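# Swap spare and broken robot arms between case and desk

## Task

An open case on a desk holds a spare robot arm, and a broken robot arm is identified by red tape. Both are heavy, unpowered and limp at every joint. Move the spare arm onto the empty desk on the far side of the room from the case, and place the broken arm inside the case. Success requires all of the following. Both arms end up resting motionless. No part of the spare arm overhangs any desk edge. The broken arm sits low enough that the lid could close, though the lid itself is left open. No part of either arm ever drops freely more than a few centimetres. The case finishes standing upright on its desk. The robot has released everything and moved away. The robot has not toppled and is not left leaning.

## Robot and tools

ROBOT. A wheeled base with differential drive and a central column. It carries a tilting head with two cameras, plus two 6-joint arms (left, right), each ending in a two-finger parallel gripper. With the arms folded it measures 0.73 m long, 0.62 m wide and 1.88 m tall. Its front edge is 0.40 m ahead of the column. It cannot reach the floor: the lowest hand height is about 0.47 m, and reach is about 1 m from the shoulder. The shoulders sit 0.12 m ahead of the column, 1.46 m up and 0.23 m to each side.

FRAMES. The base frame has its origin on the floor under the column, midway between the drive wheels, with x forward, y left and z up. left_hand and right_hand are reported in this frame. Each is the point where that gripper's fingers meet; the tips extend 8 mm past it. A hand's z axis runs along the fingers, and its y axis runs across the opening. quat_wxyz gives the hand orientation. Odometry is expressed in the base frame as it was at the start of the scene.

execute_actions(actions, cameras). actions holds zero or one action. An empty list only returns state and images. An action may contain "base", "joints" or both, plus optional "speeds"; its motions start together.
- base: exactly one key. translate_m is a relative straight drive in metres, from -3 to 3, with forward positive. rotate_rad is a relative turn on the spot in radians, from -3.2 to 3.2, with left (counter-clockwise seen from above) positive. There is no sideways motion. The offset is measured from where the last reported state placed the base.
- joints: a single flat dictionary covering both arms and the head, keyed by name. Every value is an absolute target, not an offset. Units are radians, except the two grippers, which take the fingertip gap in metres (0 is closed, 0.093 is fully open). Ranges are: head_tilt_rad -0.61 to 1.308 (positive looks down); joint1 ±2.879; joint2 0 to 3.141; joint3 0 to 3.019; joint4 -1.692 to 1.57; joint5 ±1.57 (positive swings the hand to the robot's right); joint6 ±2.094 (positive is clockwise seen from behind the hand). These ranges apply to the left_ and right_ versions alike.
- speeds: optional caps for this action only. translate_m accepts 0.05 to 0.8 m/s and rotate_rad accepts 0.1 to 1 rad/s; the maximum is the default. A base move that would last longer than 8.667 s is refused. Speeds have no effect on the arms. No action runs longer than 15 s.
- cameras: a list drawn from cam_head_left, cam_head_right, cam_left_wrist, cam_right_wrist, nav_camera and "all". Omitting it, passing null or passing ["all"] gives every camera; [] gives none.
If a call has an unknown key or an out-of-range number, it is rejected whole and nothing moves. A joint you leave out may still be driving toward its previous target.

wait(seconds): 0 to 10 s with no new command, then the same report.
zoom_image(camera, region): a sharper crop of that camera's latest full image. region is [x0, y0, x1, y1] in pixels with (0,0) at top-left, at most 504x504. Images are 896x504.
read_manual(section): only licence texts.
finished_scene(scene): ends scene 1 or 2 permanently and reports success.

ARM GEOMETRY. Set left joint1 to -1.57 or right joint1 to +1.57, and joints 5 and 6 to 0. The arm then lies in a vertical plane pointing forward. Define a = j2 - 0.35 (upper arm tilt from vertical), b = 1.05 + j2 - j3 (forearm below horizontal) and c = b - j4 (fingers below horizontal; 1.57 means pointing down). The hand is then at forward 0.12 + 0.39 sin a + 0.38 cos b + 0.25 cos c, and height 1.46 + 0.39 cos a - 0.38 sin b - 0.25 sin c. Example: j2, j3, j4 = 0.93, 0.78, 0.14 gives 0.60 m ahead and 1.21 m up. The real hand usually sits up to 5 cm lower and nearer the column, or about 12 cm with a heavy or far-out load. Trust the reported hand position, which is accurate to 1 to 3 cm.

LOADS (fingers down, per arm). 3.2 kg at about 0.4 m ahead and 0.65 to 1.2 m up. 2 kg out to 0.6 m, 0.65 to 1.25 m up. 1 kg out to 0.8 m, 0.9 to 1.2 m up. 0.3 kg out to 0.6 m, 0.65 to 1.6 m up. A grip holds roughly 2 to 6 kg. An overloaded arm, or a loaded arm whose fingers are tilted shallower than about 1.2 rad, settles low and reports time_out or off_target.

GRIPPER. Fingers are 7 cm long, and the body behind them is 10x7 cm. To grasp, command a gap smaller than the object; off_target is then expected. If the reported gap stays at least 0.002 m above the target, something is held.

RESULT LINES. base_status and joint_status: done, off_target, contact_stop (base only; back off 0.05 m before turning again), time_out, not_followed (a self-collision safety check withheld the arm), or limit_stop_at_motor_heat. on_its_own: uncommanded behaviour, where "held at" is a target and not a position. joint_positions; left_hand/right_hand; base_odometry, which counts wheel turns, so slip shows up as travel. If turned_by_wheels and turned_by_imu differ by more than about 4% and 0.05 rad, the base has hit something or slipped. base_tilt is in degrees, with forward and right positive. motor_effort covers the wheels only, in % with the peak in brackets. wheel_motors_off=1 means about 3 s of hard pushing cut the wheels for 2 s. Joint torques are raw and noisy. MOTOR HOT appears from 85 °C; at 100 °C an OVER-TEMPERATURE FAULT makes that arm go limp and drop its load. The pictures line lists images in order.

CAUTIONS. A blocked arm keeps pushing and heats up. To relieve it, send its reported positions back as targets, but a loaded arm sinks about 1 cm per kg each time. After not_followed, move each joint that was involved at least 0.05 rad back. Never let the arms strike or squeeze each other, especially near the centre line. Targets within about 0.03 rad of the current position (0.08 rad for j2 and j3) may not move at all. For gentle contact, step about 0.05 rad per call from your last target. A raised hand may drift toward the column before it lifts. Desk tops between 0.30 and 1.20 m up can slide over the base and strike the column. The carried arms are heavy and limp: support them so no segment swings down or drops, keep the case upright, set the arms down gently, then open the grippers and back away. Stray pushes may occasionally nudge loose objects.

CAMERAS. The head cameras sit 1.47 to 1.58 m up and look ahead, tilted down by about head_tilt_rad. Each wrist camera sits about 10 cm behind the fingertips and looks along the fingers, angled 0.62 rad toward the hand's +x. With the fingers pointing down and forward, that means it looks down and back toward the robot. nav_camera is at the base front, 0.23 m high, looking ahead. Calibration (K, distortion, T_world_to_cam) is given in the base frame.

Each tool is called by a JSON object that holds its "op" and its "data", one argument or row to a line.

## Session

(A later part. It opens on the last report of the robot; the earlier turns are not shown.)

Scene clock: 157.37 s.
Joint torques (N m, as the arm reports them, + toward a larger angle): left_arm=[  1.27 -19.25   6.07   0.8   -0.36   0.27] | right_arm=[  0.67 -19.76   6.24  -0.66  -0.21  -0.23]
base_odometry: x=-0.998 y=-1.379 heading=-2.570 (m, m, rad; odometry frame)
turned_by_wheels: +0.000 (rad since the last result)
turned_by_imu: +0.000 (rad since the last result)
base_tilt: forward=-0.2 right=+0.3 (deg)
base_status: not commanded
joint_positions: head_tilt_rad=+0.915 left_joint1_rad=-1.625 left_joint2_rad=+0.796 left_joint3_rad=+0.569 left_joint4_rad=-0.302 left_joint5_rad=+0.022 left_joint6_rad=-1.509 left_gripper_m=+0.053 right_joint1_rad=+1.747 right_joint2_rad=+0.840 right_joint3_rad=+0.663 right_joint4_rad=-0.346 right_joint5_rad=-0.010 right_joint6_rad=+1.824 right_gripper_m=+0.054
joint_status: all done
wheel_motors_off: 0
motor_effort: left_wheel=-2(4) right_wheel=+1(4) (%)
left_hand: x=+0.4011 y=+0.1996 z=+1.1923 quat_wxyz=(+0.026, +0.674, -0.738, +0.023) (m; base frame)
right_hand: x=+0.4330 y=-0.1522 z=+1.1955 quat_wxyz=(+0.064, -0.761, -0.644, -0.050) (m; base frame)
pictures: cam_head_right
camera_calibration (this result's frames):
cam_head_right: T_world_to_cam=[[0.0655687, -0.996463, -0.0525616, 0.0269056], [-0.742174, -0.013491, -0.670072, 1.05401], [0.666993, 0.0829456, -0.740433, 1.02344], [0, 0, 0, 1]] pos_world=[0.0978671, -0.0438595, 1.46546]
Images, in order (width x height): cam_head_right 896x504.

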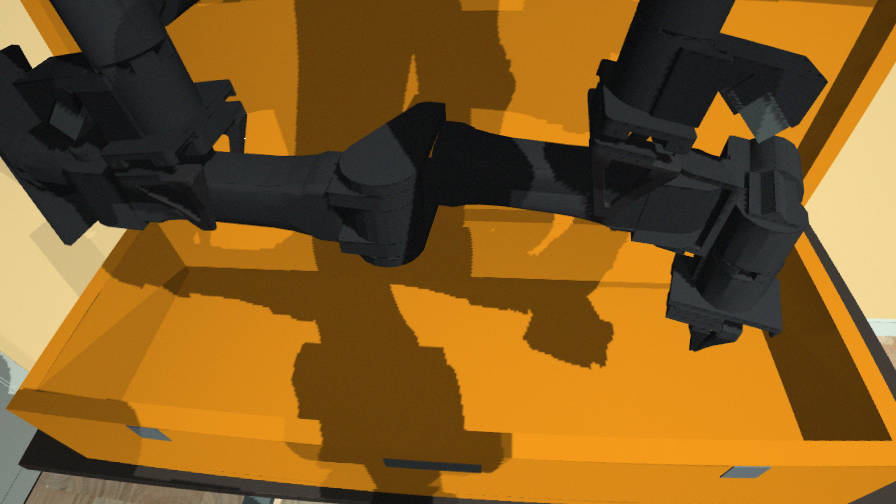

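{"op": "execute_actions", "data": {
  "actions": [
    {"base":{"translate_m":-0.7},"speeds":{"translate_m":0.2}}
  ],
  "cameras": ["cam_head_right"]
}}

{"op": "execute_actions", "data": {
  "actions": [
    {"base":{"rotate_rad":-3.13},"speeds":{"rotate_rad":0.5}}
  ],
  "cameras": ["nav_camera"]
}}

{"op": "execute_actions", "data": {
  "actions": [
    {"base":{"translate_m":1.7},"speeds":{"translate_m":0.4}}
  ],
  "cameras": ["cam_head_right","nav_camera","cam_left_wrist"]
}}

Scene clock: 178.23 s.
Joint torques (N m, as the arm reports them, + toward a larger angle): left_arm=[  2.02 -18.28   6.32   0.8   -0.39   0.25] | right_arm=[  1.06 -20.04   6.72  -0.54  -0.23  -0.27]
base_odometry: x=-0.409 y=-1.001 heading=-2.570 (m, m, rad; odometry frame)
turned_by_wheels: +0.000 (rad since the last result)
turned_by_imu: -0.001 (rad since the last result)
base_tilt: forward=-0.2 right=+0.3 (deg)
base_status: done
joint_positions: head_tilt_rad=+0.914 left_joint1_rad=-1.626 left_joint2_rad=+0.795 left_joint3_rad=+0.563 left_joint4_rad=-0.303 left_joint5_rad=+0.023 left_joint6_rad=-1.508 left_gripper_m=+0.053 right_joint1_rad=+1.747 right_joint2_rad=+0.840 right_joint3_rad=+0.656 right_joint4_rad=-0.346 right_joint5_rad=-0.009 right_joint6_rad=+1.826 right_gripper_m=+0.054
joint_status: not commanded
wheel_motors_off: 0
motor_effort: left_wheel=-3(35) right_wheel=-2(38) (%)
left_hand: x=+0.3976 y=+0.1991 z=+1.1919 quat_wxyz=(+0.028, +0.674, -0.738, +0.022) (m; base frame)
right_hand: x=+0.4289 y=-0.1525 z=+1.1947 quat_wxyz=(+0.066, -0.761, -0.644, -0.047) (m; base frame)
pictures: cam_head_right
camera_calibration (this result's frames):
cam_head_right: T_world_to_cam=[[0.0656143, -0.996463, -0.0525046, 0.0268155], [-0.741591, -0.013491, -0.670717, 1.05497], [0.667636, 0.0829456, -0.739853, 1.02251], [0, 0, 0, 1]] pos_world=[0.0979319, -0.0438595, 1.4655]
Images, in order (width x height): cam_head_right 896x504.

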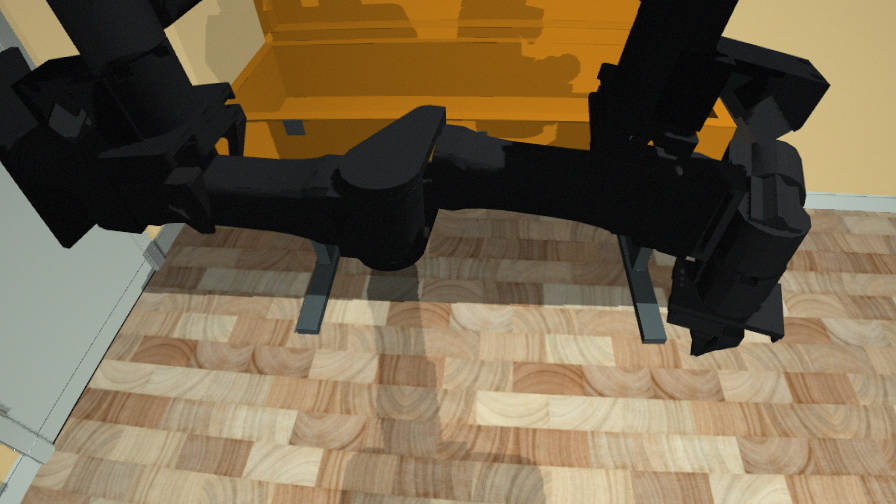

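Scene clock: 185.57 s.
Joint torques (N m, as the arm reports them, + toward a larger angle): left_arm=[  1.42 -18.93   6.36   0.9   -0.34   0.29] | right_arm=[  0.86 -19.83   6.81  -0.69  -0.23  -0.24]
base_odometry: x=-0.409 y=-1.001 heading=+0.584 (m, m, rad; odometry frame)
turned_by_wheels: -3.129 (rad since the last result)
turned_by_imu: -3.147 (rad since the last result)
base_tilt: forward=-0.2 right=+0.3 (deg)
base_status: done
joint_positions: head_tilt_rad=+0.914 left_joint1_rad=-1.628 left_joint2_rad=+0.795 left_joint3_rad=+0.563 left_joint4_rad=-0.303 left_joint5_rad=+0.021 left_joint6_rad=-1.509 left_gripper_m=+0.053 right_joint1_rad=+1.746 right_joint2_rad=+0.840 right_joint3_rad=+0.657 right_joint4_rad=-0.346 right_joint5_rad=-0.009 right_joint6_rad=+1.826 right_gripper_m=+0.054
joint_status: not commanded
wheel_motors_off: 0
motor_effort: left_wheel=+5(43) right_wheel=-5(58) (%)
left_hand: x=+0.3976 y=+0.1989 z=+1.1919 quat_wxyz=(+0.028, +0.674, -0.738, +0.021) (m; base frame)
right_hand: x=+0.4291 y=-0.1527 z=+1.1947 quat_wxyz=(+0.065, -0.761, -0.644, -0.047) (m; base frame)
pictures: nav_camera
Images, in order (width x height): nav_camera 896x504.

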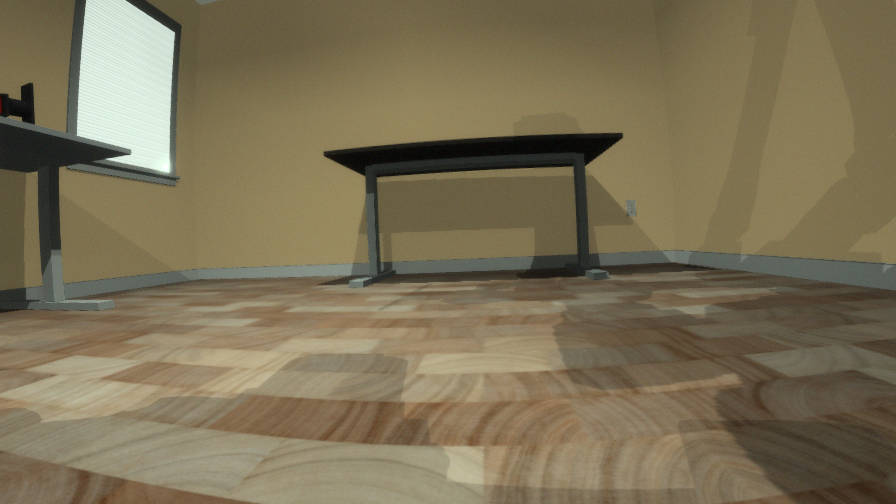

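Scene clock: 191.13 s.
Joint torques (N m, as the arm reports them, + toward a larger angle): left_arm=[  2.02 -19.69   5.9    0.75  -0.33   0.27] | right_arm=[  1.13 -19.38   6.26  -0.53  -0.27  -0.19]
base_odometry: x=+1.010 y=-0.064 heading=+0.584 (m, m, rad; odometry frame)
turned_by_wheels: +0.000 (rad since the last result)
turned_by_imu: -0.006 (rad since the last result)
base_tilt: forward=-0.2 right=+0.3 (deg)
base_status: done
joint_positions: head_tilt_rad=+0.914 left_joint1_rad=-1.628 left_joint2_rad=+0.795 left_joint3_rad=+0.568 left_joint4_rad=-0.301 left_joint5_rad=+0.020 left_joint6_rad=-1.511 left_gripper_m=+0.053 right_joint1_rad=+1.746 right_joint2_rad=+0.840 right_joint3_rad=+0.664 right_joint4_rad=-0.347 right_joint5_rad=-0.008 right_joint6_rad=+1.822 right_gripper_m=+0.054
joint_status: not commanded
wheel_motors_off: 0
motor_effort: left_wheel=-1(55) right_wheel=+1(62) (%)
left_hand: x=+0.4008 y=+0.1989 z=+1.1925 quat_wxyz=(+0.026, +0.675, -0.737, +0.024) (m; base frame)
right_hand: x=+0.4333 y=-0.1526 z=+1.1956 quat_wxyz=(+0.063, -0.760, -0.645, -0.049) (m; base frame)
pictures: cam_head_right, cam_left_wrist, nav_camera
camera_calibration (this result's frames):
cam_head_right: T_world_to_cam=[[0.0656187, -0.996463, -0.0524992, 0.026807], [-0.741535, -0.013491, -0.670778, 1.05506], [0.667697, 0.0829456, -0.739798, 1.02242], [0, 0, 0, 1]] pos_world=[0.097938, -0.0438595, 1.4655]
cam_left_wrist: T_world_to_cam=[[0.995845, -0.0874078, 0.0255614, -0.421682], [-0.0840211, -0.773577, 0.628107, -0.55626], [-0.0351278, -0.627645, -0.777707, 1.19156], [0, 0, 0, 1]] pos_world=[0.415049, 0.28071, 1.28686]
Images, in order (width x height): cam_head_right 896x504, cam_left_wrist 896x504, nav_camera 896x504.

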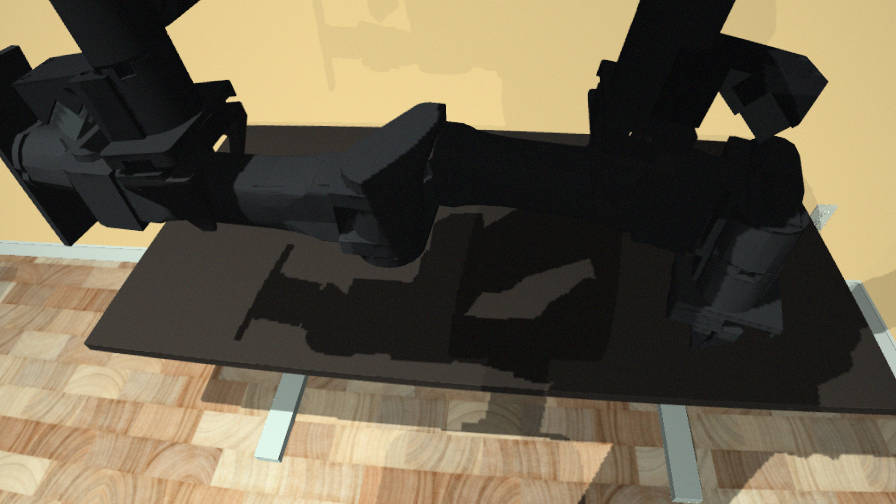

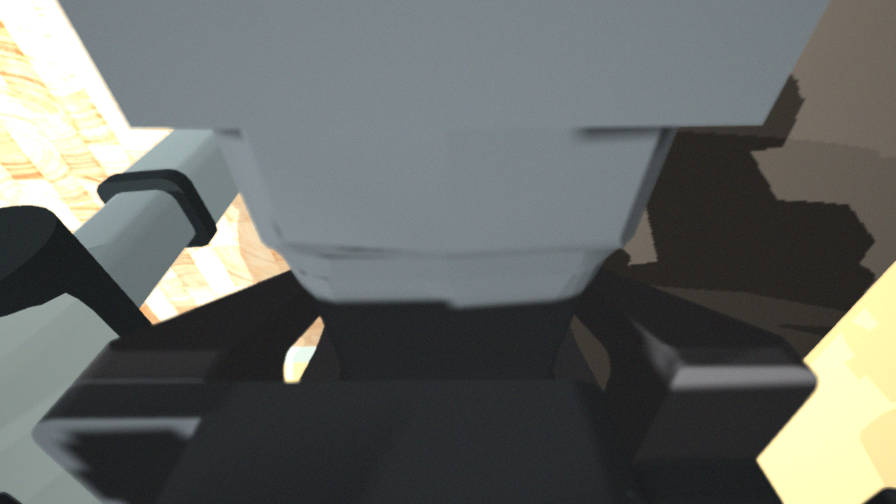

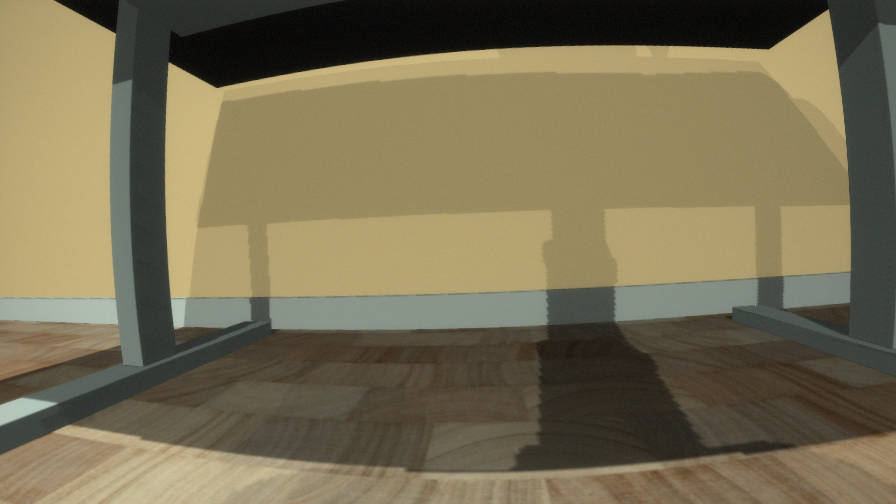

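{"op": "execute_actions", "data": {
  "actions": [
    {"base":{"translate_m":0.3},"speeds":{"translate_m":0.2},"joints":{"head_tilt_rad":1.15,"left_joint2_rad":0.86,"right_joint2_rad":0.88,"left_joint3_rad":0.65,"right_joint3_rad":0.74,"left_joint4_rad":-0.19,"right_joint4_rad":-0.25,"right_joint1_rad":1.73,"left_joint1_rad":-1.61}}
  ],
  "cameras": []
}}

{"op": "execute_actions", "data": {
  "actions": [
    {"base":{"rotate_rad":-0.15},"speeds":{"rotate_rad":0.2},"joints":{"left_joint2_rad":1.02,"right_joint2_rad":1.04,"left_joint3_rad":0.7,"right_joint3_rad":0.79,"left_joint4_rad":-0.08,"right_joint4_rad":-0.15}}
  ],
  "cameras": []
}}

{"op": "execute_actions", "data": {
  "actions": [
    {"joints":{"left_joint2_rad":1.18,"right_joint2_rad":1.2,"left_joint3_rad":0.76,"right_joint3_rad":0.86,"left_joint4_rad":0.0,"right_joint4_rad":-0.08,"right_joint1_rad":1.715,"left_joint1_rad":-1.6}}
  ],
  "cameras": []
}}

{"op": "execute_actions", "data": {
  "actions": [
    {"joints":{"left_joint2_rad":1.33,"right_joint2_rad":1.36,"left_joint3_rad":0.83,"right_joint3_rad":0.94,"left_joint4_rad":0.07,"right_joint4_rad":-0.02}}
  ],
  "cameras": []
}}

{"op": "execute_actions", "data": {
  "actions": [
    {"joints":{"left_joint2_rad":1.46,"right_joint2_rad":1.49,"left_joint3_rad":0.9,"right_joint3_rad":1.02,"left_joint4_rad":0.12,"right_joint4_rad":0.02,"right_joint1_rad":1.7,"left_joint1_rad":-1.59}}
  ],
  "cameras": ["cam_head_right"]
}}

Scene clock: 215.20 s.
Joint torques (N m, as the arm reports them, + toward a larger angle): left_arm=[  1.88 -20.12   3.34   0.65  -0.07   0.21] | right_arm=[  1.07 -20.48   3.88   0.01  -0.09  -0.13]
base_odometry: x=+1.260 y=+0.101 heading=+0.583 (m, m, rad; odometry frame)
turned_by_wheels: +0.000 (rad since the last result)
turned_by_imu: -0.003 (rad since the last result)
base_tilt: forward=-0.2 right=+0.3 (deg)
base_status: done
joint_positions: head_tilt_rad=+1.149 left_joint1_rad=-1.623 left_joint2_rad=+0.954 left_joint3_rad=+0.629 left_joint4_rad=-0.194 left_joint5_rad=+0.015 left_joint6_rad=-1.502 left_gripper_m=+0.053 right_joint1_rad=+1.726 right_joint2_rad=+0.990 right_joint3_rad=+0.720 right_joint4_rad=-0.239 right_joint5_rad=-0.012 right_joint6_rad=+1.811 right_gripper_m=+0.054
joint_status: all done
wheel_motors_off: 0
motor_effort: left_wheel=-1(35) right_wheel=+1(39) (%)
left_hand: x=+0.4202 y=+0.1992 z=+1.1526 quat_wxyz=(+0.019, +0.673, -0.739, +0.024) (m; base frame)
right_hand: x=+0.4511 y=-0.1531 z=+1.1532 quat_wxyz=(+0.054, -0.760, -0.645, -0.051) (m; base frame)
pictures: none
No camera images: the call's "cameras" was empty. Leave "cameras" out to get every camera's image.

Scene clock: 216.53 s.
Joint torques (N m, as the arm reports them, + toward a larger angle): left_arm=[  1.43 -21.13   2.25   0.7   -0.01   0.18] | right_arm=[  2.15 -20.97   2.53   0.18  -0.15  -0.06]
base_odometry: x=+1.261 y=+0.101 heading=+0.435 (m, m, rad; odometry frame)
turned_by_wheels: -0.149 (rad since the last result)
turned_by_imu: -0.147 (rad since the last result)
base_tilt: forward=-0.3 right=+0.3 (deg)
base_status: done
joint_positions: head_tilt_rad=+1.149 left_joint1_rad=-1.616 left_joint2_rad=+1.118 left_joint3_rad=+0.681 left_joint4_rad=-0.091 left_joint5_rad=+0.013 left_joint6_rad=-1.500 left_gripper_m=+0.053 right_joint1_rad=+1.714 right_joint2_rad=+1.151 right_joint3_rad=+0.775 right_joint4_rad=-0.143 right_joint5_rad=-0.011 right_joint6_rad=+1.805 right_gripper_m=+0.054
joint_status: all done
wheel_motors_off: 0
motor_effort: left_wheel=-2(47) right_wheel=-1(55) (%)
left_hand: x=+0.4242 y=+0.2007 z=+1.1062 quat_wxyz=(+0.019, +0.673, -0.739, +0.018) (m; base frame)
right_hand: x=+0.4555 y=-0.1523 z=+1.1038 quat_wxyz=(+0.052, -0.760, -0.646, -0.043) (m; base frame)
pictures: none
No camera images: the call's "cameras" was empty. Leave "cameras" out to get every camera's image.

Scene clock: 217.70 s.
Joint torques (N m, as the arm reports them, + toward a larger angle): left_arm=[  1.57 -22.5    0.58   0.73   0.05   0.18] | right_arm=[  2.08 -22.01   0.85  -0.33   0.    -0.03]
base_odometry: x=+1.261 y=+0.101 heading=+0.435 (m, m, rad; odometry frame)
turned_by_wheels: +0.000 (rad since the last result)
turned_by_imu: +0.000 (rad since the last result)
base_tilt: forward=-0.3 right=+0.3 (deg)
base_status: not commanded
joint_positions: head_tilt_rad=+1.149 left_joint1_rad=-1.608 left_joint2_rad=+1.274 left_joint3_rad=+0.753 left_joint4_rad=-0.009 left_joint5_rad=+0.011 left_joint6_rad=-1.500 left_gripper_m=+0.053 right_joint1_rad=+1.704 right_joint2_rad=+1.310 right_joint3_rad=+0.855 right_joint4_rad=-0.069 right_joint5_rad=-0.014 right_joint6_rad=+1.797 right_gripper_m=+0.054
joint_status: all done
wheel_motors_off: 0
motor_effort: left_wheel=+4(6) right_wheel=-4(6) (%)
left_hand: x=+0.4305 y=+0.2034 z=+1.0593 quat_wxyz=(+0.018, +0.675, -0.738, +0.013) (m; base frame)
right_hand: x=+0.4634 y=-0.1508 z=+1.0531 quat_wxyz=(+0.051, -0.760, -0.647, -0.040) (m; base frame)
pictures: none
No camera images: the call's "cameras" was empty. Leave "cameras" out to get every camera's image.

Scene clock: 218.97 s.
Joint torques (N m, as the arm reports them, + toward a larger angle): left_arm=[  0.95 -22.86  -0.85   1.04   0.29   0.15] | right_arm=[  2.5  -21.58  -0.95  -0.23  -0.08   0.02]
base_odometry: x=+1.261 y=+0.101 heading=+0.435 (m, m, rad; odometry frame)
turned_by_wheels: +0.000 (rad since the last result)
turned_by_imu: -0.001 (rad since the last result)
base_tilt: forward=-0.3 right=+0.3 (deg)
base_status: not commanded
joint_positions: head_tilt_rad=+1.149 left_joint1_rad=-1.603 left_joint2_rad=+1.424 left_joint3_rad=+0.831 left_joint4_rad=+0.059 left_joint5_rad=+0.006 left_joint6_rad=-1.499 left_gripper_m=+0.053 right_joint1_rad=+1.697 right_joint2_rad=+1.467 right_joint3_rad=+0.944 right_joint4_rad=-0.006 right_joint5_rad=-0.012 right_joint6_rad=+1.793 right_gripper_m=+0.054
joint_status: all done
wheel_motors_off: 0
motor_effort: left_wheel=+4(6) right_wheel=-4(7) (%)
left_hand: x=+0.4338 y=+0.2055 z=+1.0117 quat_wxyz=(+0.015, +0.675, -0.737, +0.009) (m; base frame)
right_hand: x=+0.4670 y=-0.1486 z=+1.0000 quat_wxyz=(+0.049, -0.759, -0.648, -0.036) (m; base frame)
pictures: none
No camera images: the call's "cameras" was empty. Leave "cameras" out to get every camera's image.

Scene clock: 220.13 s.
Joint torques (N m, as the arm reports them, + toward a larger angle): left_arm=[  2.04 -22.3   -1.76   0.84   0.31   0.18] | right_arm=[  2.4  -22.41  -1.44  -0.17  -0.02   0.1 ]
base_odometry: x=+1.261 y=+0.101 heading=+0.435 (m, m, rad; odometry frame)
turned_by_wheels: +0.000 (rad since the last result)
turned_by_imu: +0.000 (rad since the last result)
base_tilt: forward=-0.2 right=+0.4 (deg)
base_status: not commanded
joint_positions: head_tilt_rad=+1.149 left_joint1_rad=-1.598 left_joint2_rad=+1.551 left_joint3_rad=+0.907 left_joint4_rad=+0.110 left_joint5_rad=+0.006 left_joint6_rad=-1.499 left_gripper_m=+0.053 right_joint1_rad=+1.690 right_joint2_rad=+1.593 right_joint3_rad=+1.028 right_joint4_rad=+0.033 right_joint5_rad=-0.014 right_joint6_rad=+1.786 right_gripper_m=+0.054
joint_status: all done
wheel_motors_off: 0
motor_effort: left_wheel=+4(6) right_wheel=-5(6) (%)
left_hand: x=+0.4345 y=+0.2074 z=+0.9691 quat_wxyz=(+0.014, +0.676, -0.737, +0.007) (m; base frame)
right_hand: x=+0.4686 y=-0.1479 z=+0.9553 quat_wxyz=(+0.048, -0.759, -0.649, -0.033) (m; base frame)
pictures: cam_head_right
camera_calibration (this result's frames):
cam_head_right: T_world_to_cam=[[0.0515895, -0.996463, -0.0663362, 0.0488175], [-0.877351, -0.013491, -0.47966, 0.767531], [0.477069, 0.0829456, -0.874943, 1.24008], [0, 0, 0, 1]] pos_world=[0.0792729, -0.0438595, 1.45639]
Images, in order (width x height): cam_head_right 896x504.

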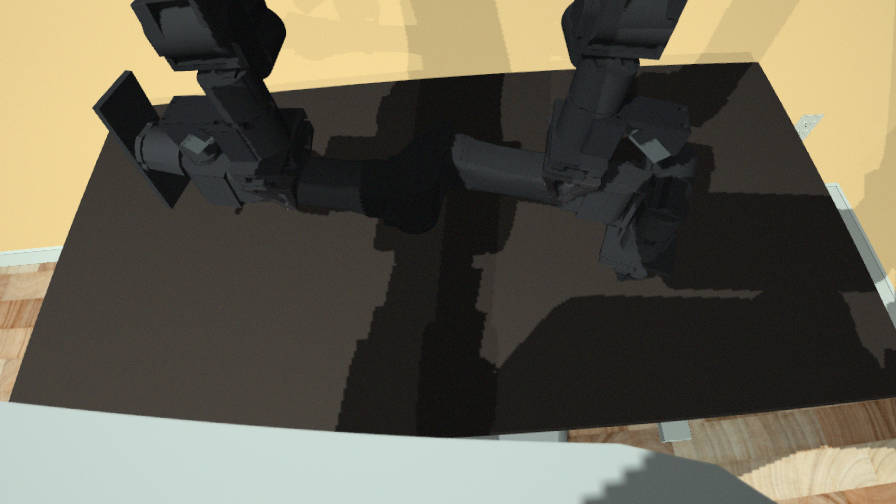

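{"op": "execute_actions", "data": {
  "actions": [
    {"joints":{"left_joint2_rad":1.52,"right_joint2_rad":1.55,"left_joint3_rad":0.935,"right_joint3_rad":1.06,"left_joint4_rad":0.15,"right_joint4_rad":0.05}}
  ],
  "cameras": []
}}

{"op": "execute_actions", "data": {
  "actions": [
    {"joints":{"left_joint2_rad":1.58,"right_joint2_rad":1.61,"left_joint3_rad":0.97,"right_joint3_rad":1.1,"left_joint4_rad":0.17,"right_joint4_rad":0.07}}
  ],
  "cameras": ["cam_head_right"]
}}

{"op": "zoom_image", "data": {
  "camera": "cam_head_right",
  "region": [480,80,800,340]
}}

Scene clock: 232.60 s.
Joint torques (N m, as the arm reports them, + toward a larger angle): left_arm=[  1.63 -23.18  -2.16   0.8    0.3    0.15] | right_arm=[  2.06 -22.06  -2.26   0.33  -0.12   0.16]
base_odometry: x=+1.261 y=+0.101 heading=+0.435 (m, m, rad; odometry frame)
turned_by_wheels: +0.000 (rad since the last result)
turned_by_imu: -0.002 (rad since the last result)
base_tilt: forward=-0.2 right=+0.3 (deg)
base_status: not commanded
joint_positions: head_tilt_rad=+1.149 left_joint1_rad=-1.596 left_joint2_rad=+1.606 left_joint3_rad=+0.950 left_joint4_rad=+0.140 left_joint5_rad=+0.005 left_joint6_rad=-1.498 left_gripper_m=+0.053 right_joint1_rad=+1.688 right_joint2_rad=+1.646 right_joint3_rad=+1.076 right_joint4_rad=+0.054 right_joint5_rad=-0.011 right_joint6_rad=+1.781 right_gripper_m=+0.054
joint_status: all done
wheel_motors_off: 0
motor_effort: left_wheel=+4(5) right_wheel=-4(6) (%)
left_hand: x=+0.4418 y=+0.2081 z=+0.9498 quat_wxyz=(+0.006, +0.676, -0.736, +0.013) (m; base frame)
right_hand: x=+0.4763 y=-0.1469 z=+0.9360 quat_wxyz=(+0.042, -0.758, -0.650, -0.038) (m; base frame)
pictures: none
No camera images: the call's "cameras" was empty. Leave "cameras" out to get every camera's image.

Scene clock: 233.40 s.
Joint torques (N m, as the arm reports them, + toward a larger angle): left_arm=[  1.72 -23.81  -2.67   0.75   0.34   0.17] | right_arm=[  2.23 -21.08  -1.95   0.38  -0.15   0.14]
base_odometry: x=+1.261 y=+0.101 heading=+0.435 (m, m, rad; odometry frame)
turned_by_wheels: +0.000 (rad since the last result)
turned_by_imu: +0.000 (rad since the last result)
base_tilt: forward=-0.3 right=+0.3 (deg)
base_status: not commanded
joint_positions: head_tilt_rad=+1.149 left_joint1_rad=-1.594 left_joint2_rad=+1.666 left_joint3_rad=+0.988 left_joint4_rad=+0.160 left_joint5_rad=+0.005 left_joint6_rad=-1.499 left_gripper_m=+0.053 right_joint1_rad=+1.686 right_joint2_rad=+1.702 right_joint3_rad=+1.114 right_joint4_rad=+0.071 right_joint5_rad=-0.010 right_joint6_rad=+1.780 right_gripper_m=+0.054
joint_status: all done
wheel_motors_off: 0
motor_effort: left_wheel=+4(5) right_wheel=-5(4) (%)
left_hand: x=+0.4388 y=+0.2089 z=+0.9286 quat_wxyz=(+0.007, +0.677, -0.736, +0.011) (m; base frame)
right_hand: x=+0.4745 y=-0.1464 z=+0.9153 quat_wxyz=(+0.041, -0.757, -0.651, -0.037) (m; base frame)
pictures: cam_head_right
camera_calibration (this result's frames):
cam_head_right: T_world_to_cam=[[0.0515895, -0.996463, -0.0663362, 0.0488175], [-0.877351, -0.013491, -0.47966, 0.767531], [0.477069, 0.0829456, -0.874943, 1.24008], [0, 0, 0, 1]] pos_world=[0.0792729, -0.0438595, 1.45639]
Images, in order (width x height): cam_head_right 896x504.

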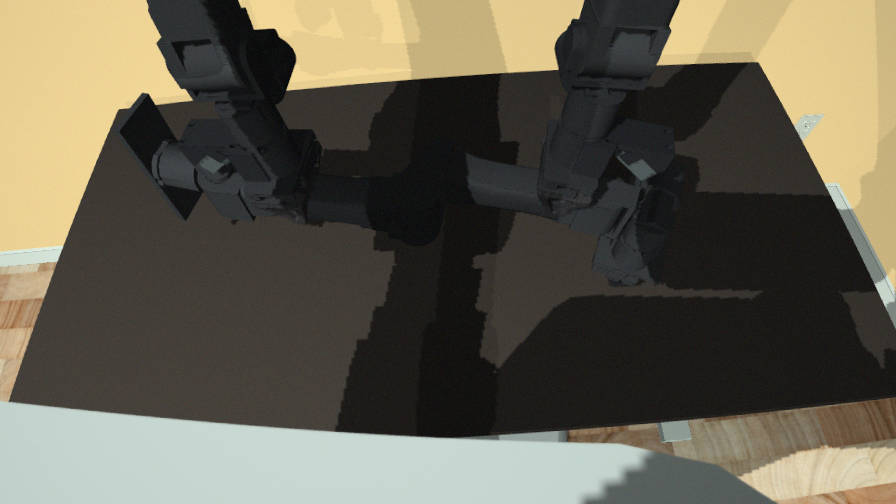

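Region (480, 80, 800, 340) of cam_head_right's 896x504 image, scaled by 1.575, with more detail than that image has; it fills the top 410 rows of this view, and the rest is white.

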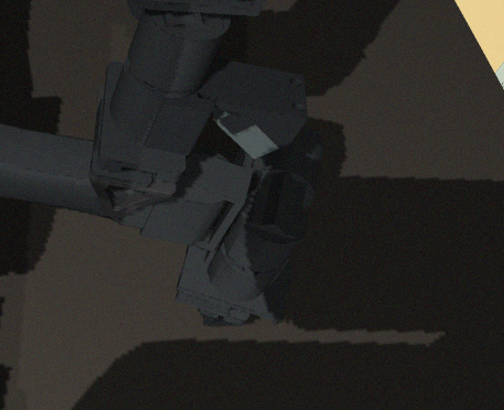

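{"op": "execute_actions", "data": {
  "actions": [
    {"joints":{"left_joint2_rad":1.63,"right_joint2_rad":1.66,"left_joint3_rad":1.0,"right_joint3_rad":1.135,"left_joint4_rad":0.19,"right_joint4_rad":0.08}}
  ],
  "cameras": []
}}

{"op": "execute_actions", "data": {
  "actions": [
    {"joints":{"left_joint2_rad":1.68,"right_joint2_rad":1.71,"left_joint3_rad":1.04,"right_joint3_rad":1.175,"left_joint4_rad":0.2,"right_joint4_rad":0.09}}
  ],
  "cameras": ["cam_head_right"]
}}

Scene clock: 241.87 s.
Joint torques (N m, as the arm reports them, + toward a larger angle): left_arm=[  1.09 -23.41  -3.38   0.97   0.18   0.24] | right_arm=[  2.77 -19.48  -0.48   0.75  -0.29   0.15]
base_odometry: x=+1.261 y=+0.101 heading=+0.435 (m, m, rad; odometry frame)
turned_by_wheels: +0.000 (rad since the last result)
turned_by_imu: -0.002 (rad since the last result)
base_tilt: forward=-0.3 right=+0.2 (deg)
base_status: not commanded
joint_positions: head_tilt_rad=+1.149 left_joint1_rad=-1.592 left_joint2_rad=+1.714 left_joint3_rad=+1.020 left_joint4_rad=+0.179 left_joint5_rad=+0.008 left_joint6_rad=-1.507 left_gripper_m=+0.053 right_joint1_rad=+1.686 right_joint2_rad=+1.716 right_joint3_rad=+1.129 right_joint4_rad=+0.072 right_joint5_rad=-0.008 right_joint6_rad=+1.777 right_gripper_m=+0.054
joint_status: all done
wheel_motors_off: 0
motor_effort: left_wheel=+5(5) right_wheel=-4(4) (%)
left_hand: x=+0.4376 y=+0.2096 z=+0.9115 quat_wxyz=(+0.006, +0.680, -0.733, +0.012) (m; base frame)
right_hand: x=+0.4763 y=-0.1461 z=+0.9099 quat_wxyz=(+0.040, -0.757, -0.652, -0.037) (m; base frame)
pictures: none
No camera images: the call's "cameras" was empty. Leave "cameras" out to get every camera's image.

Scene clock: 242.80 s.
Joint torques (N m, as the arm reports them, + toward a larger angle): left_arm=[  0.83 -23.37  -3.86   0.73   0.23   0.28] | right_arm=[  2.28 -16.61   1.18   1.09  -0.17   0.17]
base_odometry: x=+1.261 y=+0.101 heading=+0.435 (m, m, rad; odometry frame)
turned_by_wheels: +0.000 (rad since the last result)
turned_by_imu: +0.000 (rad since the last result)
base_tilt: forward=-0.3 right=+0.3 (deg)
base_status: not commanded
joint_positions: head_tilt_rad=+1.149 left_joint1_rad=-1.585 left_joint2_rad=+1.771 left_joint3_rad=+1.069 left_joint4_rad=+0.192 left_joint5_rad=+0.008 left_joint6_rad=-1.513 left_gripper_m=+0.053 right_joint1_rad=+1.691 right_joint2_rad=+1.735 right_joint3_rad=+1.153 right_joint4_rad=+0.072 right_joint5_rad=-0.009 right_joint6_rad=+1.775 right_gripper_m=+0.053
joint_status: all done
wheel_motors_off: 0
motor_effort: left_wheel=+6(5) right_wheel=-4(5) (%)
left_hand: x=+0.4395 y=+0.2138 z=+0.8904 quat_wxyz=(+0.002, +0.684, -0.729, +0.012) (m; base frame)
right_hand: x=+0.4806 y=-0.1420 z=+0.9029 quat_wxyz=(+0.040, -0.755, -0.653, -0.041) (m; base frame)
pictures: cam_head_right
camera_calibration (this result's frames):
cam_head_right: T_world_to_cam=[[0.0515895, -0.996463, -0.0663363, 0.0488175], [-0.877351, -0.013491, -0.47966, 0.76753], [0.477068, 0.0829456, -0.874943, 1.24008], [0, 0, 0, 1]] pos_world=[0.0792729, -0.0438595, 1.45639]
Images, in order (width x height): cam_head_right 896x504.

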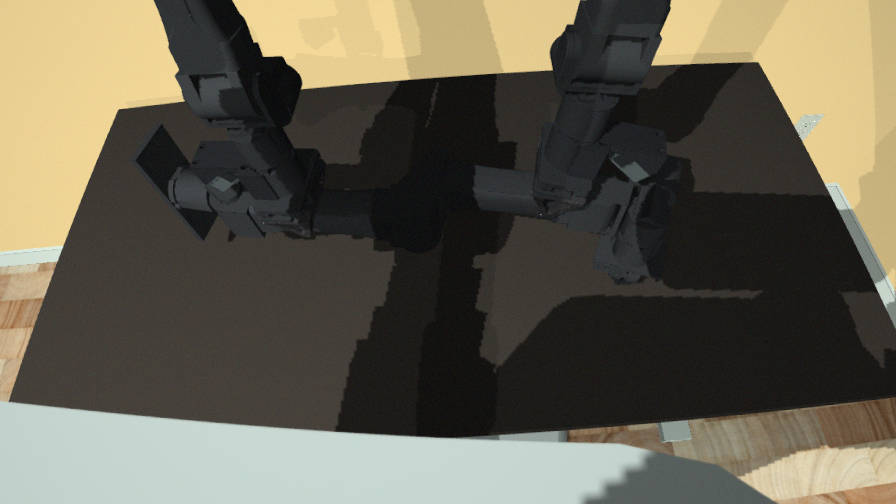

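Contact at ~.91. Drag left.

{"op": "execute_actions", "data": {
  "actions": [
    {"base":{"rotate_rad":0.18},"speeds":{"rotate_rad":0.1},"joints":{"right_joint2_rad":1.68,"right_joint3_rad":1.15}}
  ],
  "cameras": ["cam_head_right"]
}}

{"op": "execute_actions", "data": {
  "actions": [
    {"joints":{"left_joint2_rad":1.72,"right_joint2_rad":1.74,"left_joint3_rad":1.07,"right_joint3_rad":1.195,"right_joint1_rad":1.69,"left_joint1_rad":-1.575}}
  ],
  "cameras": ["cam_head_right"]
}}

Scene clock: 252.43 s.
Joint torques (N m, as the arm reports them, + toward a larger angle): left_arm=[  0.78 -23.08  -3.8    0.82   0.32   0.19] | right_arm=[  2.14 -19.4   -1.1    0.94   0.     0.05]
base_odometry: x=+1.261 y=+0.101 heading=+0.613 (m, m, rad; odometry frame)
turned_by_wheels: +0.178 (rad since the last result)
turned_by_imu: +0.175 (rad since the last result)
base_tilt: forward=-0.3 right=+0.3 (deg)
base_status: done
joint_positions: head_tilt_rad=+1.149 left_joint1_rad=-1.585 left_joint2_rad=+1.773 left_joint3_rad=+1.069 left_joint4_rad=+0.190 left_joint5_rad=+0.005 left_joint6_rad=-1.501 left_gripper_m=+0.053 right_joint1_rad=+1.689 right_joint2_rad=+1.749 right_joint3_rad=+1.153 right_joint4_rad=+0.077 right_joint5_rad=-0.013 right_joint6_rad=+1.786 right_gripper_m=+0.053
joint_status: all done
wheel_motors_off: 0
motor_effort: left_wheel=+0(35) right_wheel=+1(49) (%)
left_hand: x=+0.4383 y=+0.2140 z=+0.8900 quat_wxyz=(+0.003, +0.679, -0.734, +0.010) (m; base frame)
right_hand: x=+0.4748 y=-0.1423 z=+0.8981 quat_wxyz=(+0.043, -0.759, -0.649, -0.038) (m; base frame)
pictures: cam_head_right
camera_calibration (this result's frames):
cam_head_right: T_world_to_cam=[[0.0515895, -0.996463, -0.0663362, 0.0488175], [-0.877351, -0.013491, -0.47966, 0.767531], [0.477069, 0.0829456, -0.874943, 1.24008], [0, 0, 0, 1]] pos_world=[0.0792729, -0.0438595, 1.45639]
Images, in order (width x height): cam_head_right 896x504.

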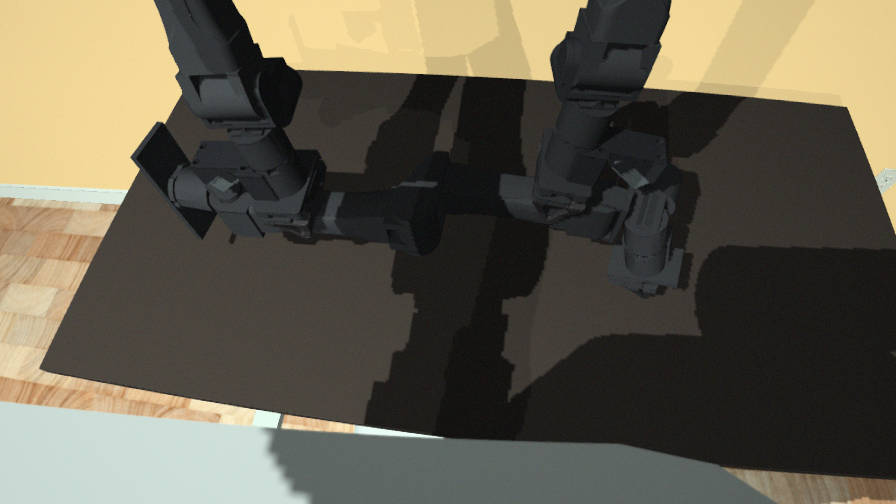

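Scene clock: 253.20 s.
Joint torques (N m, as the arm reports them, + toward a larger angle): left_arm=[  1.87 -22.56  -3.9    0.73   0.35   0.21] | right_arm=[  1.46 -20.04  -1.55   0.8    0.13   0.17]
base_odometry: x=+1.261 y=+0.101 heading=+0.613 (m, m, rad; odometry frame)
turned_by_wheels: +0.000 (rad since the last result)
turned_by_imu: +0.000 (rad since the last result)
base_tilt: forward=-0.3 right=+0.3 (deg)
base_status: not commanded
joint_positions: head_tilt_rad=+1.149 left_joint1_rad=-1.580 left_joint2_rad=+1.809 left_joint3_rad=+1.096 left_joint4_rad=+0.195 left_joint5_rad=+0.004 left_joint6_rad=-1.505 left_gripper_m=+0.053 right_joint1_rad=+1.690 right_joint2_rad=+1.802 right_joint3_rad=+1.203 right_joint4_rad=+0.079 right_joint5_rad=-0.017 right_joint6_rad=+1.779 right_gripper_m=+0.053
joint_status: all done
wheel_motors_off: 0
motor_effort: left_wheel=-2(2) right_wheel=+3(4) (%)
left_hand: x=+0.4361 y=+0.2174 z=+0.8767 quat_wxyz=(+0.002, +0.682, -0.732, +0.007) (m; base frame)
right_hand: x=+0.4753 y=-0.1392 z=+0.8780 quat_wxyz=(+0.046, -0.756, -0.651, -0.039) (m; base frame)
pictures: cam_head_right
camera_calibration (this result's frames):
cam_head_right: T_world_to_cam=[[0.0515895, -0.996463, -0.0663362, 0.0488175], [-0.877351, -0.013491, -0.47966, 0.767531], [0.477069, 0.0829456, -0.874943, 1.24008], [0, 0, 0, 1]] pos_world=[0.0792729, -0.0438595, 1.45639]
Images, in order (width x height): cam_head_right 896x504.

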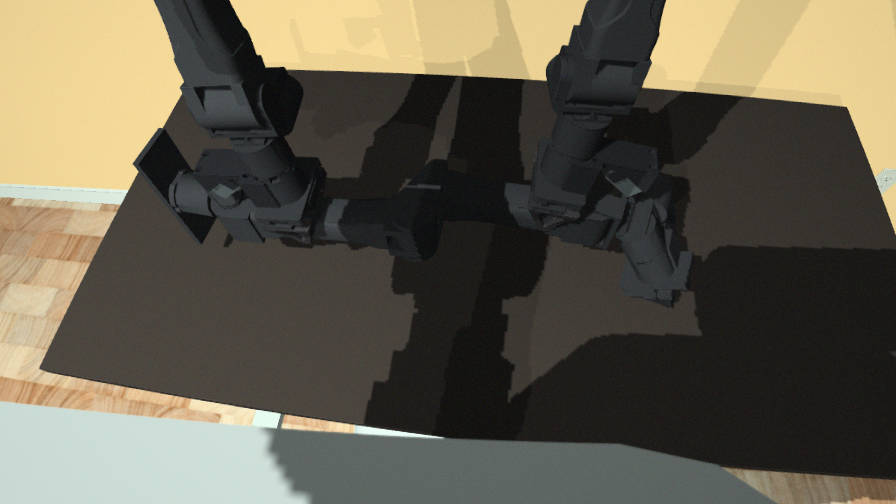

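Unfolding.

{"op": "execute_actions", "data": {
  "actions": [
    {"joints":{"left_joint2_rad":1.78,"right_joint2_rad":1.81,"left_joint3_rad":1.13,"right_joint3_rad":1.255}}
  ],
  "cameras": []
}}

{"op": "execute_actions", "data": {
  "actions": [
    {"joints":{"left_joint2_rad":1.84,"right_joint2_rad":1.88,"left_joint3_rad":1.19,"right_joint3_rad":1.325}}
  ],
  "cameras": []
}}

{"op": "execute_actions", "data": {
  "actions": [
    {"joints":{"left_joint2_rad":1.9,"right_joint2_rad":1.94,"left_joint3_rad":1.25,"right_joint3_rad":1.39}}
  ],
  "cameras": []
}}

{"op": "execute_actions", "data": {
  "actions": [
    {"joints":{"left_joint2_rad":1.95,"right_joint2_rad":1.99,"left_joint3_rad":1.3,"right_joint3_rad":1.445}}
  ],
  "cameras": []
}}

{"op": "execute_actions", "data": {
  "actions": [
    {"joints":{"left_joint2_rad":2.0,"right_joint2_rad":2.04,"left_joint3_rad":1.355,"right_joint3_rad":1.5}}
  ],
  "cameras": ["cam_head_right"]
}}

Scene clock: 269.10 s.
Joint torques (N m, as the arm reports them, + toward a larger angle): left_arm=[  1.78 -23.81  -4.02   0.65   0.51   0.14] | right_arm=[  2.   -19.68  -2.44   0.55   0.15   0.14]
base_odometry: x=+1.261 y=+0.101 heading=+0.613 (m, m, rad; odometry frame)
turned_by_wheels: +0.000 (rad since the last result)
turned_by_imu: -0.002 (rad since the last result)
base_tilt: forward=-0.2 right=+0.3 (deg)
base_status: not commanded
joint_positions: head_tilt_rad=+1.149 left_joint1_rad=-1.577 left_joint2_rad=+1.876 left_joint3_rad=+1.157 left_joint4_rad=+0.196 left_joint5_rad=+0.001 left_joint6_rad=-1.501 left_gripper_m=+0.053 right_joint1_rad=+1.688 right_joint2_rad=+1.879 right_joint3_rad=+1.270 right_joint4_rad=+0.084 right_joint5_rad=-0.017 right_joint6_rad=+1.781 right_gripper_m=+0.053
joint_status: all done
wheel_motors_off: 0
motor_effort: left_wheel=-3(3) right_wheel=+3(3) (%)
left_hand: x=+0.4347 y=+0.2200 z=+0.8515 quat_wxyz=(+0.002, +0.681, -0.732, +0.003) (m; base frame)
right_hand: x=+0.4731 y=-0.1372 z=+0.8491 quat_wxyz=(+0.047, -0.757, -0.650, -0.037) (m; base frame)
pictures: none
No camera images: the call's "cameras" was empty. Leave "cameras" out to get every camera's image.

Scene clock: 269.83 s.
Joint torques (N m, as the arm reports them, + toward a larger angle): left_arm=[  1.08 -23.04  -3.77   0.61   0.58   0.15] | right_arm=[  2.44 -20.02  -2.47   0.55   0.13   0.12]
base_odometry: x=+1.261 y=+0.101 heading=+0.613 (m, m, rad; odometry frame)
turned_by_wheels: +0.000 (rad since the last result)
turned_by_imu: +0.000 (rad since the last result)
base_tilt: forward=-0.2 right=+0.3 (deg)
base_status: not commanded
joint_positions: head_tilt_rad=+1.149 left_joint1_rad=-1.575 left_joint2_rad=+1.934 left_joint3_rad=+1.217 left_joint4_rad=+0.195 left_joint5_rad=-0.001 left_joint6_rad=-1.498 left_gripper_m=+0.053 right_joint1_rad=+1.686 right_joint2_rad=+1.950 right_joint3_rad=+1.340 right_joint4_rad=+0.085 right_joint5_rad=-0.017 right_joint6_rad=+1.781 right_gripper_m=+0.053
joint_status: all done
wheel_motors_off: 0
motor_effort: left_wheel=-2(3) right_wheel=+5(6) (%)
left_hand: x=+0.4356 y=+0.2215 z=+0.8289 quat_wxyz=(+0.000, +0.680, -0.733, +0.002) (m; base frame)
right_hand: x=+0.4728 y=-0.1358 z=+0.8217 quat_wxyz=(+0.046, -0.758, -0.650, -0.036) (m; base frame)
pictures: none
No camera images: the call's "cameras" was empty. Leave "cameras" out to get every camera's image.

Scene clock: 270.50 s.
Joint torques (N m, as the arm reports them, + toward a larger angle): left_arm=[  1.08 -23.55  -4.39   0.59   0.2    0.17] | right_arm=[  2.34 -17.86  -0.63   0.45  -0.16   0.18]
base_odometry: x=+1.261 y=+0.101 heading=+0.613 (m, m, rad; odometry frame)
turned_by_wheels: +0.000 (rad since the last result)
turned_by_imu: +0.000 (rad since the last result)
base_tilt: forward=-0.2 right=+0.3 (deg)
base_status: not commanded
joint_positions: head_tilt_rad=+1.149 left_joint1_rad=-1.572 left_joint2_rad=+1.991 left_joint3_rad=+1.281 left_joint4_rad=+0.198 left_joint5_rad=+0.007 left_joint6_rad=-1.501 left_gripper_m=+0.053 right_joint1_rad=+1.686 right_joint2_rad=+1.985 right_joint3_rad=+1.386 right_joint4_rad=+0.085 right_joint5_rad=-0.011 right_joint6_rad=+1.779 right_gripper_m=+0.053
joint_status: all done
wheel_motors_off: 0
motor_effort: left_wheel=-3(3) right_wheel=+3(5) (%)
left_hand: x=+0.4394 y=+0.2223 z=+0.8065 quat_wxyz=(-0.001, +0.682, -0.732, +0.007) (m; base frame)
right_hand: x=+0.4785 y=-0.1352 z=+0.8077 quat_wxyz=(+0.040, -0.757, -0.651, -0.039) (m; base frame)
pictures: none
No camera images: the call's "cameras" was empty. Leave "cameras" out to get every camera's image.

Scene clock: 271.17 s.
Joint torques (N m, as the arm reports them, + toward a larger angle): left_arm=[  0.69 -22.12  -3.3    0.62   0.55   0.19] | right_arm=[  2.36 -18.81  -1.65   0.69   0.1    0.17]
base_odometry: x=+1.261 y=+0.101 heading=+0.613 (m, m, rad; odometry frame)
turned_by_wheels: +0.000 (rad since the last result)
turned_by_imu: +0.000 (rad since the last result)
base_tilt: forward=-0.2 right=+0.3 (deg)
base_status: not commanded
joint_positions: head_tilt_rad=+1.149 left_joint1_rad=-1.571 left_joint2_rad=+2.024 left_joint3_rad=+1.322 left_joint4_rad=+0.198 left_joint5_rad=+0.000 left_joint6_rad=-1.498 left_gripper_m=+0.053 right_joint1_rad=+1.685 right_joint2_rad=+2.045 right_joint3_rad=+1.454 right_joint4_rad=+0.085 right_joint5_rad=-0.016 right_joint6_rad=+1.777 right_gripper_m=+0.053
joint_status: all done
wheel_motors_off: 0
motor_effort: left_wheel=-3(5) right_wheel=+3(6) (%)
left_hand: x=+0.4434 y=+0.2241 z=+0.7934 quat_wxyz=(-0.007, +0.681, -0.732, +0.007) (m; base frame)
right_hand: x=+0.4818 y=-0.1333 z=+0.7849 quat_wxyz=(+0.039, -0.757, -0.651, -0.043) (m; base frame)
pictures: none
No camera images: the call's "cameras" was empty. Leave "cameras" out to get every camera's image.

Scene clock: 271.87 s.
Joint torques (N m, as the arm reports them, + toward a larger angle): left_arm=[  1.2  -18.87  -0.75   0.7    0.53   0.12] | right_arm=[  2.53 -18.65  -0.66   0.56   0.07   0.15]
base_odometry: x=+1.261 y=+0.101 heading=+0.613 (m, m, rad; odometry frame)
turned_by_wheels: +0.000 (rad since the last result)
turned_by_imu: +0.000 (rad since the last result)
base_tilt: forward=-0.2 right=+0.3 (deg)
base_status: not commanded
joint_positions: head_tilt_rad=+1.149 left_joint1_rad=-1.571 left_joint2_rad=+2.041 left_joint3_rad=+1.346 left_joint4_rad=+0.197 left_joint5_rad=-0.001 left_joint6_rad=-1.494 left_gripper_m=+0.053 right_joint1_rad=+1.684 right_joint2_rad=+2.082 right_joint3_rad=+1.498 right_joint4_rad=+0.085 right_joint5_rad=-0.015 right_joint6_rad=+1.777 right_gripper_m=+0.053
joint_status: all done
wheel_motors_off: 0
motor_effort: left_wheel=-2(3) right_wheel=+6(7) (%)
left_hand: x=+0.4471 y=+0.2241 z=+0.7865 quat_wxyz=(-0.010, +0.679, -0.734, +0.009) (m; base frame)
right_hand: x=+0.4837 y=-0.1326 z=+0.7705 quat_wxyz=(+0.036, -0.757, -0.651, -0.045) (m; base frame)
pictures: cam_head_right
camera_calibration (this result's frames):
cam_head_right: T_world_to_cam=[[0.0515895, -0.996463, -0.0663362, 0.0488175], [-0.877351, -0.013491, -0.47966, 0.767531], [0.477069, 0.0829456, -0.874943, 1.24008], [0, 0, 0, 1]] pos_world=[0.0792729, -0.0438595, 1.45639]
Images, in order (width x height): cam_head_right 896x504.

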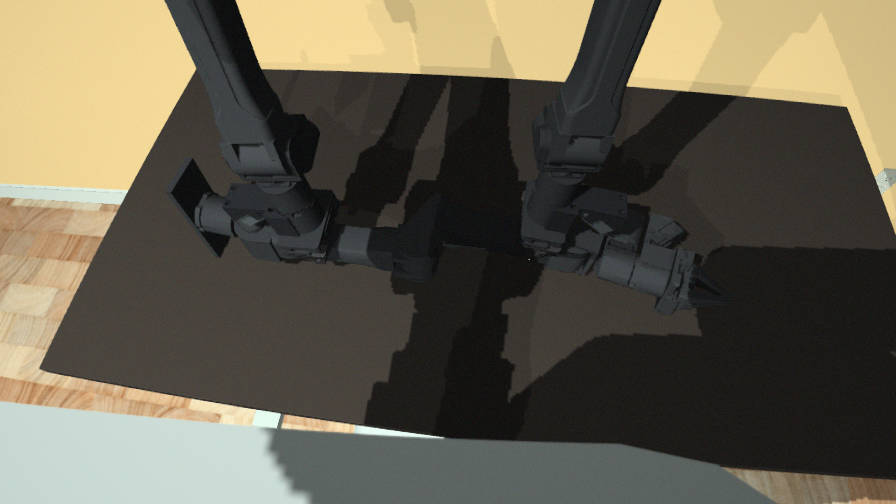

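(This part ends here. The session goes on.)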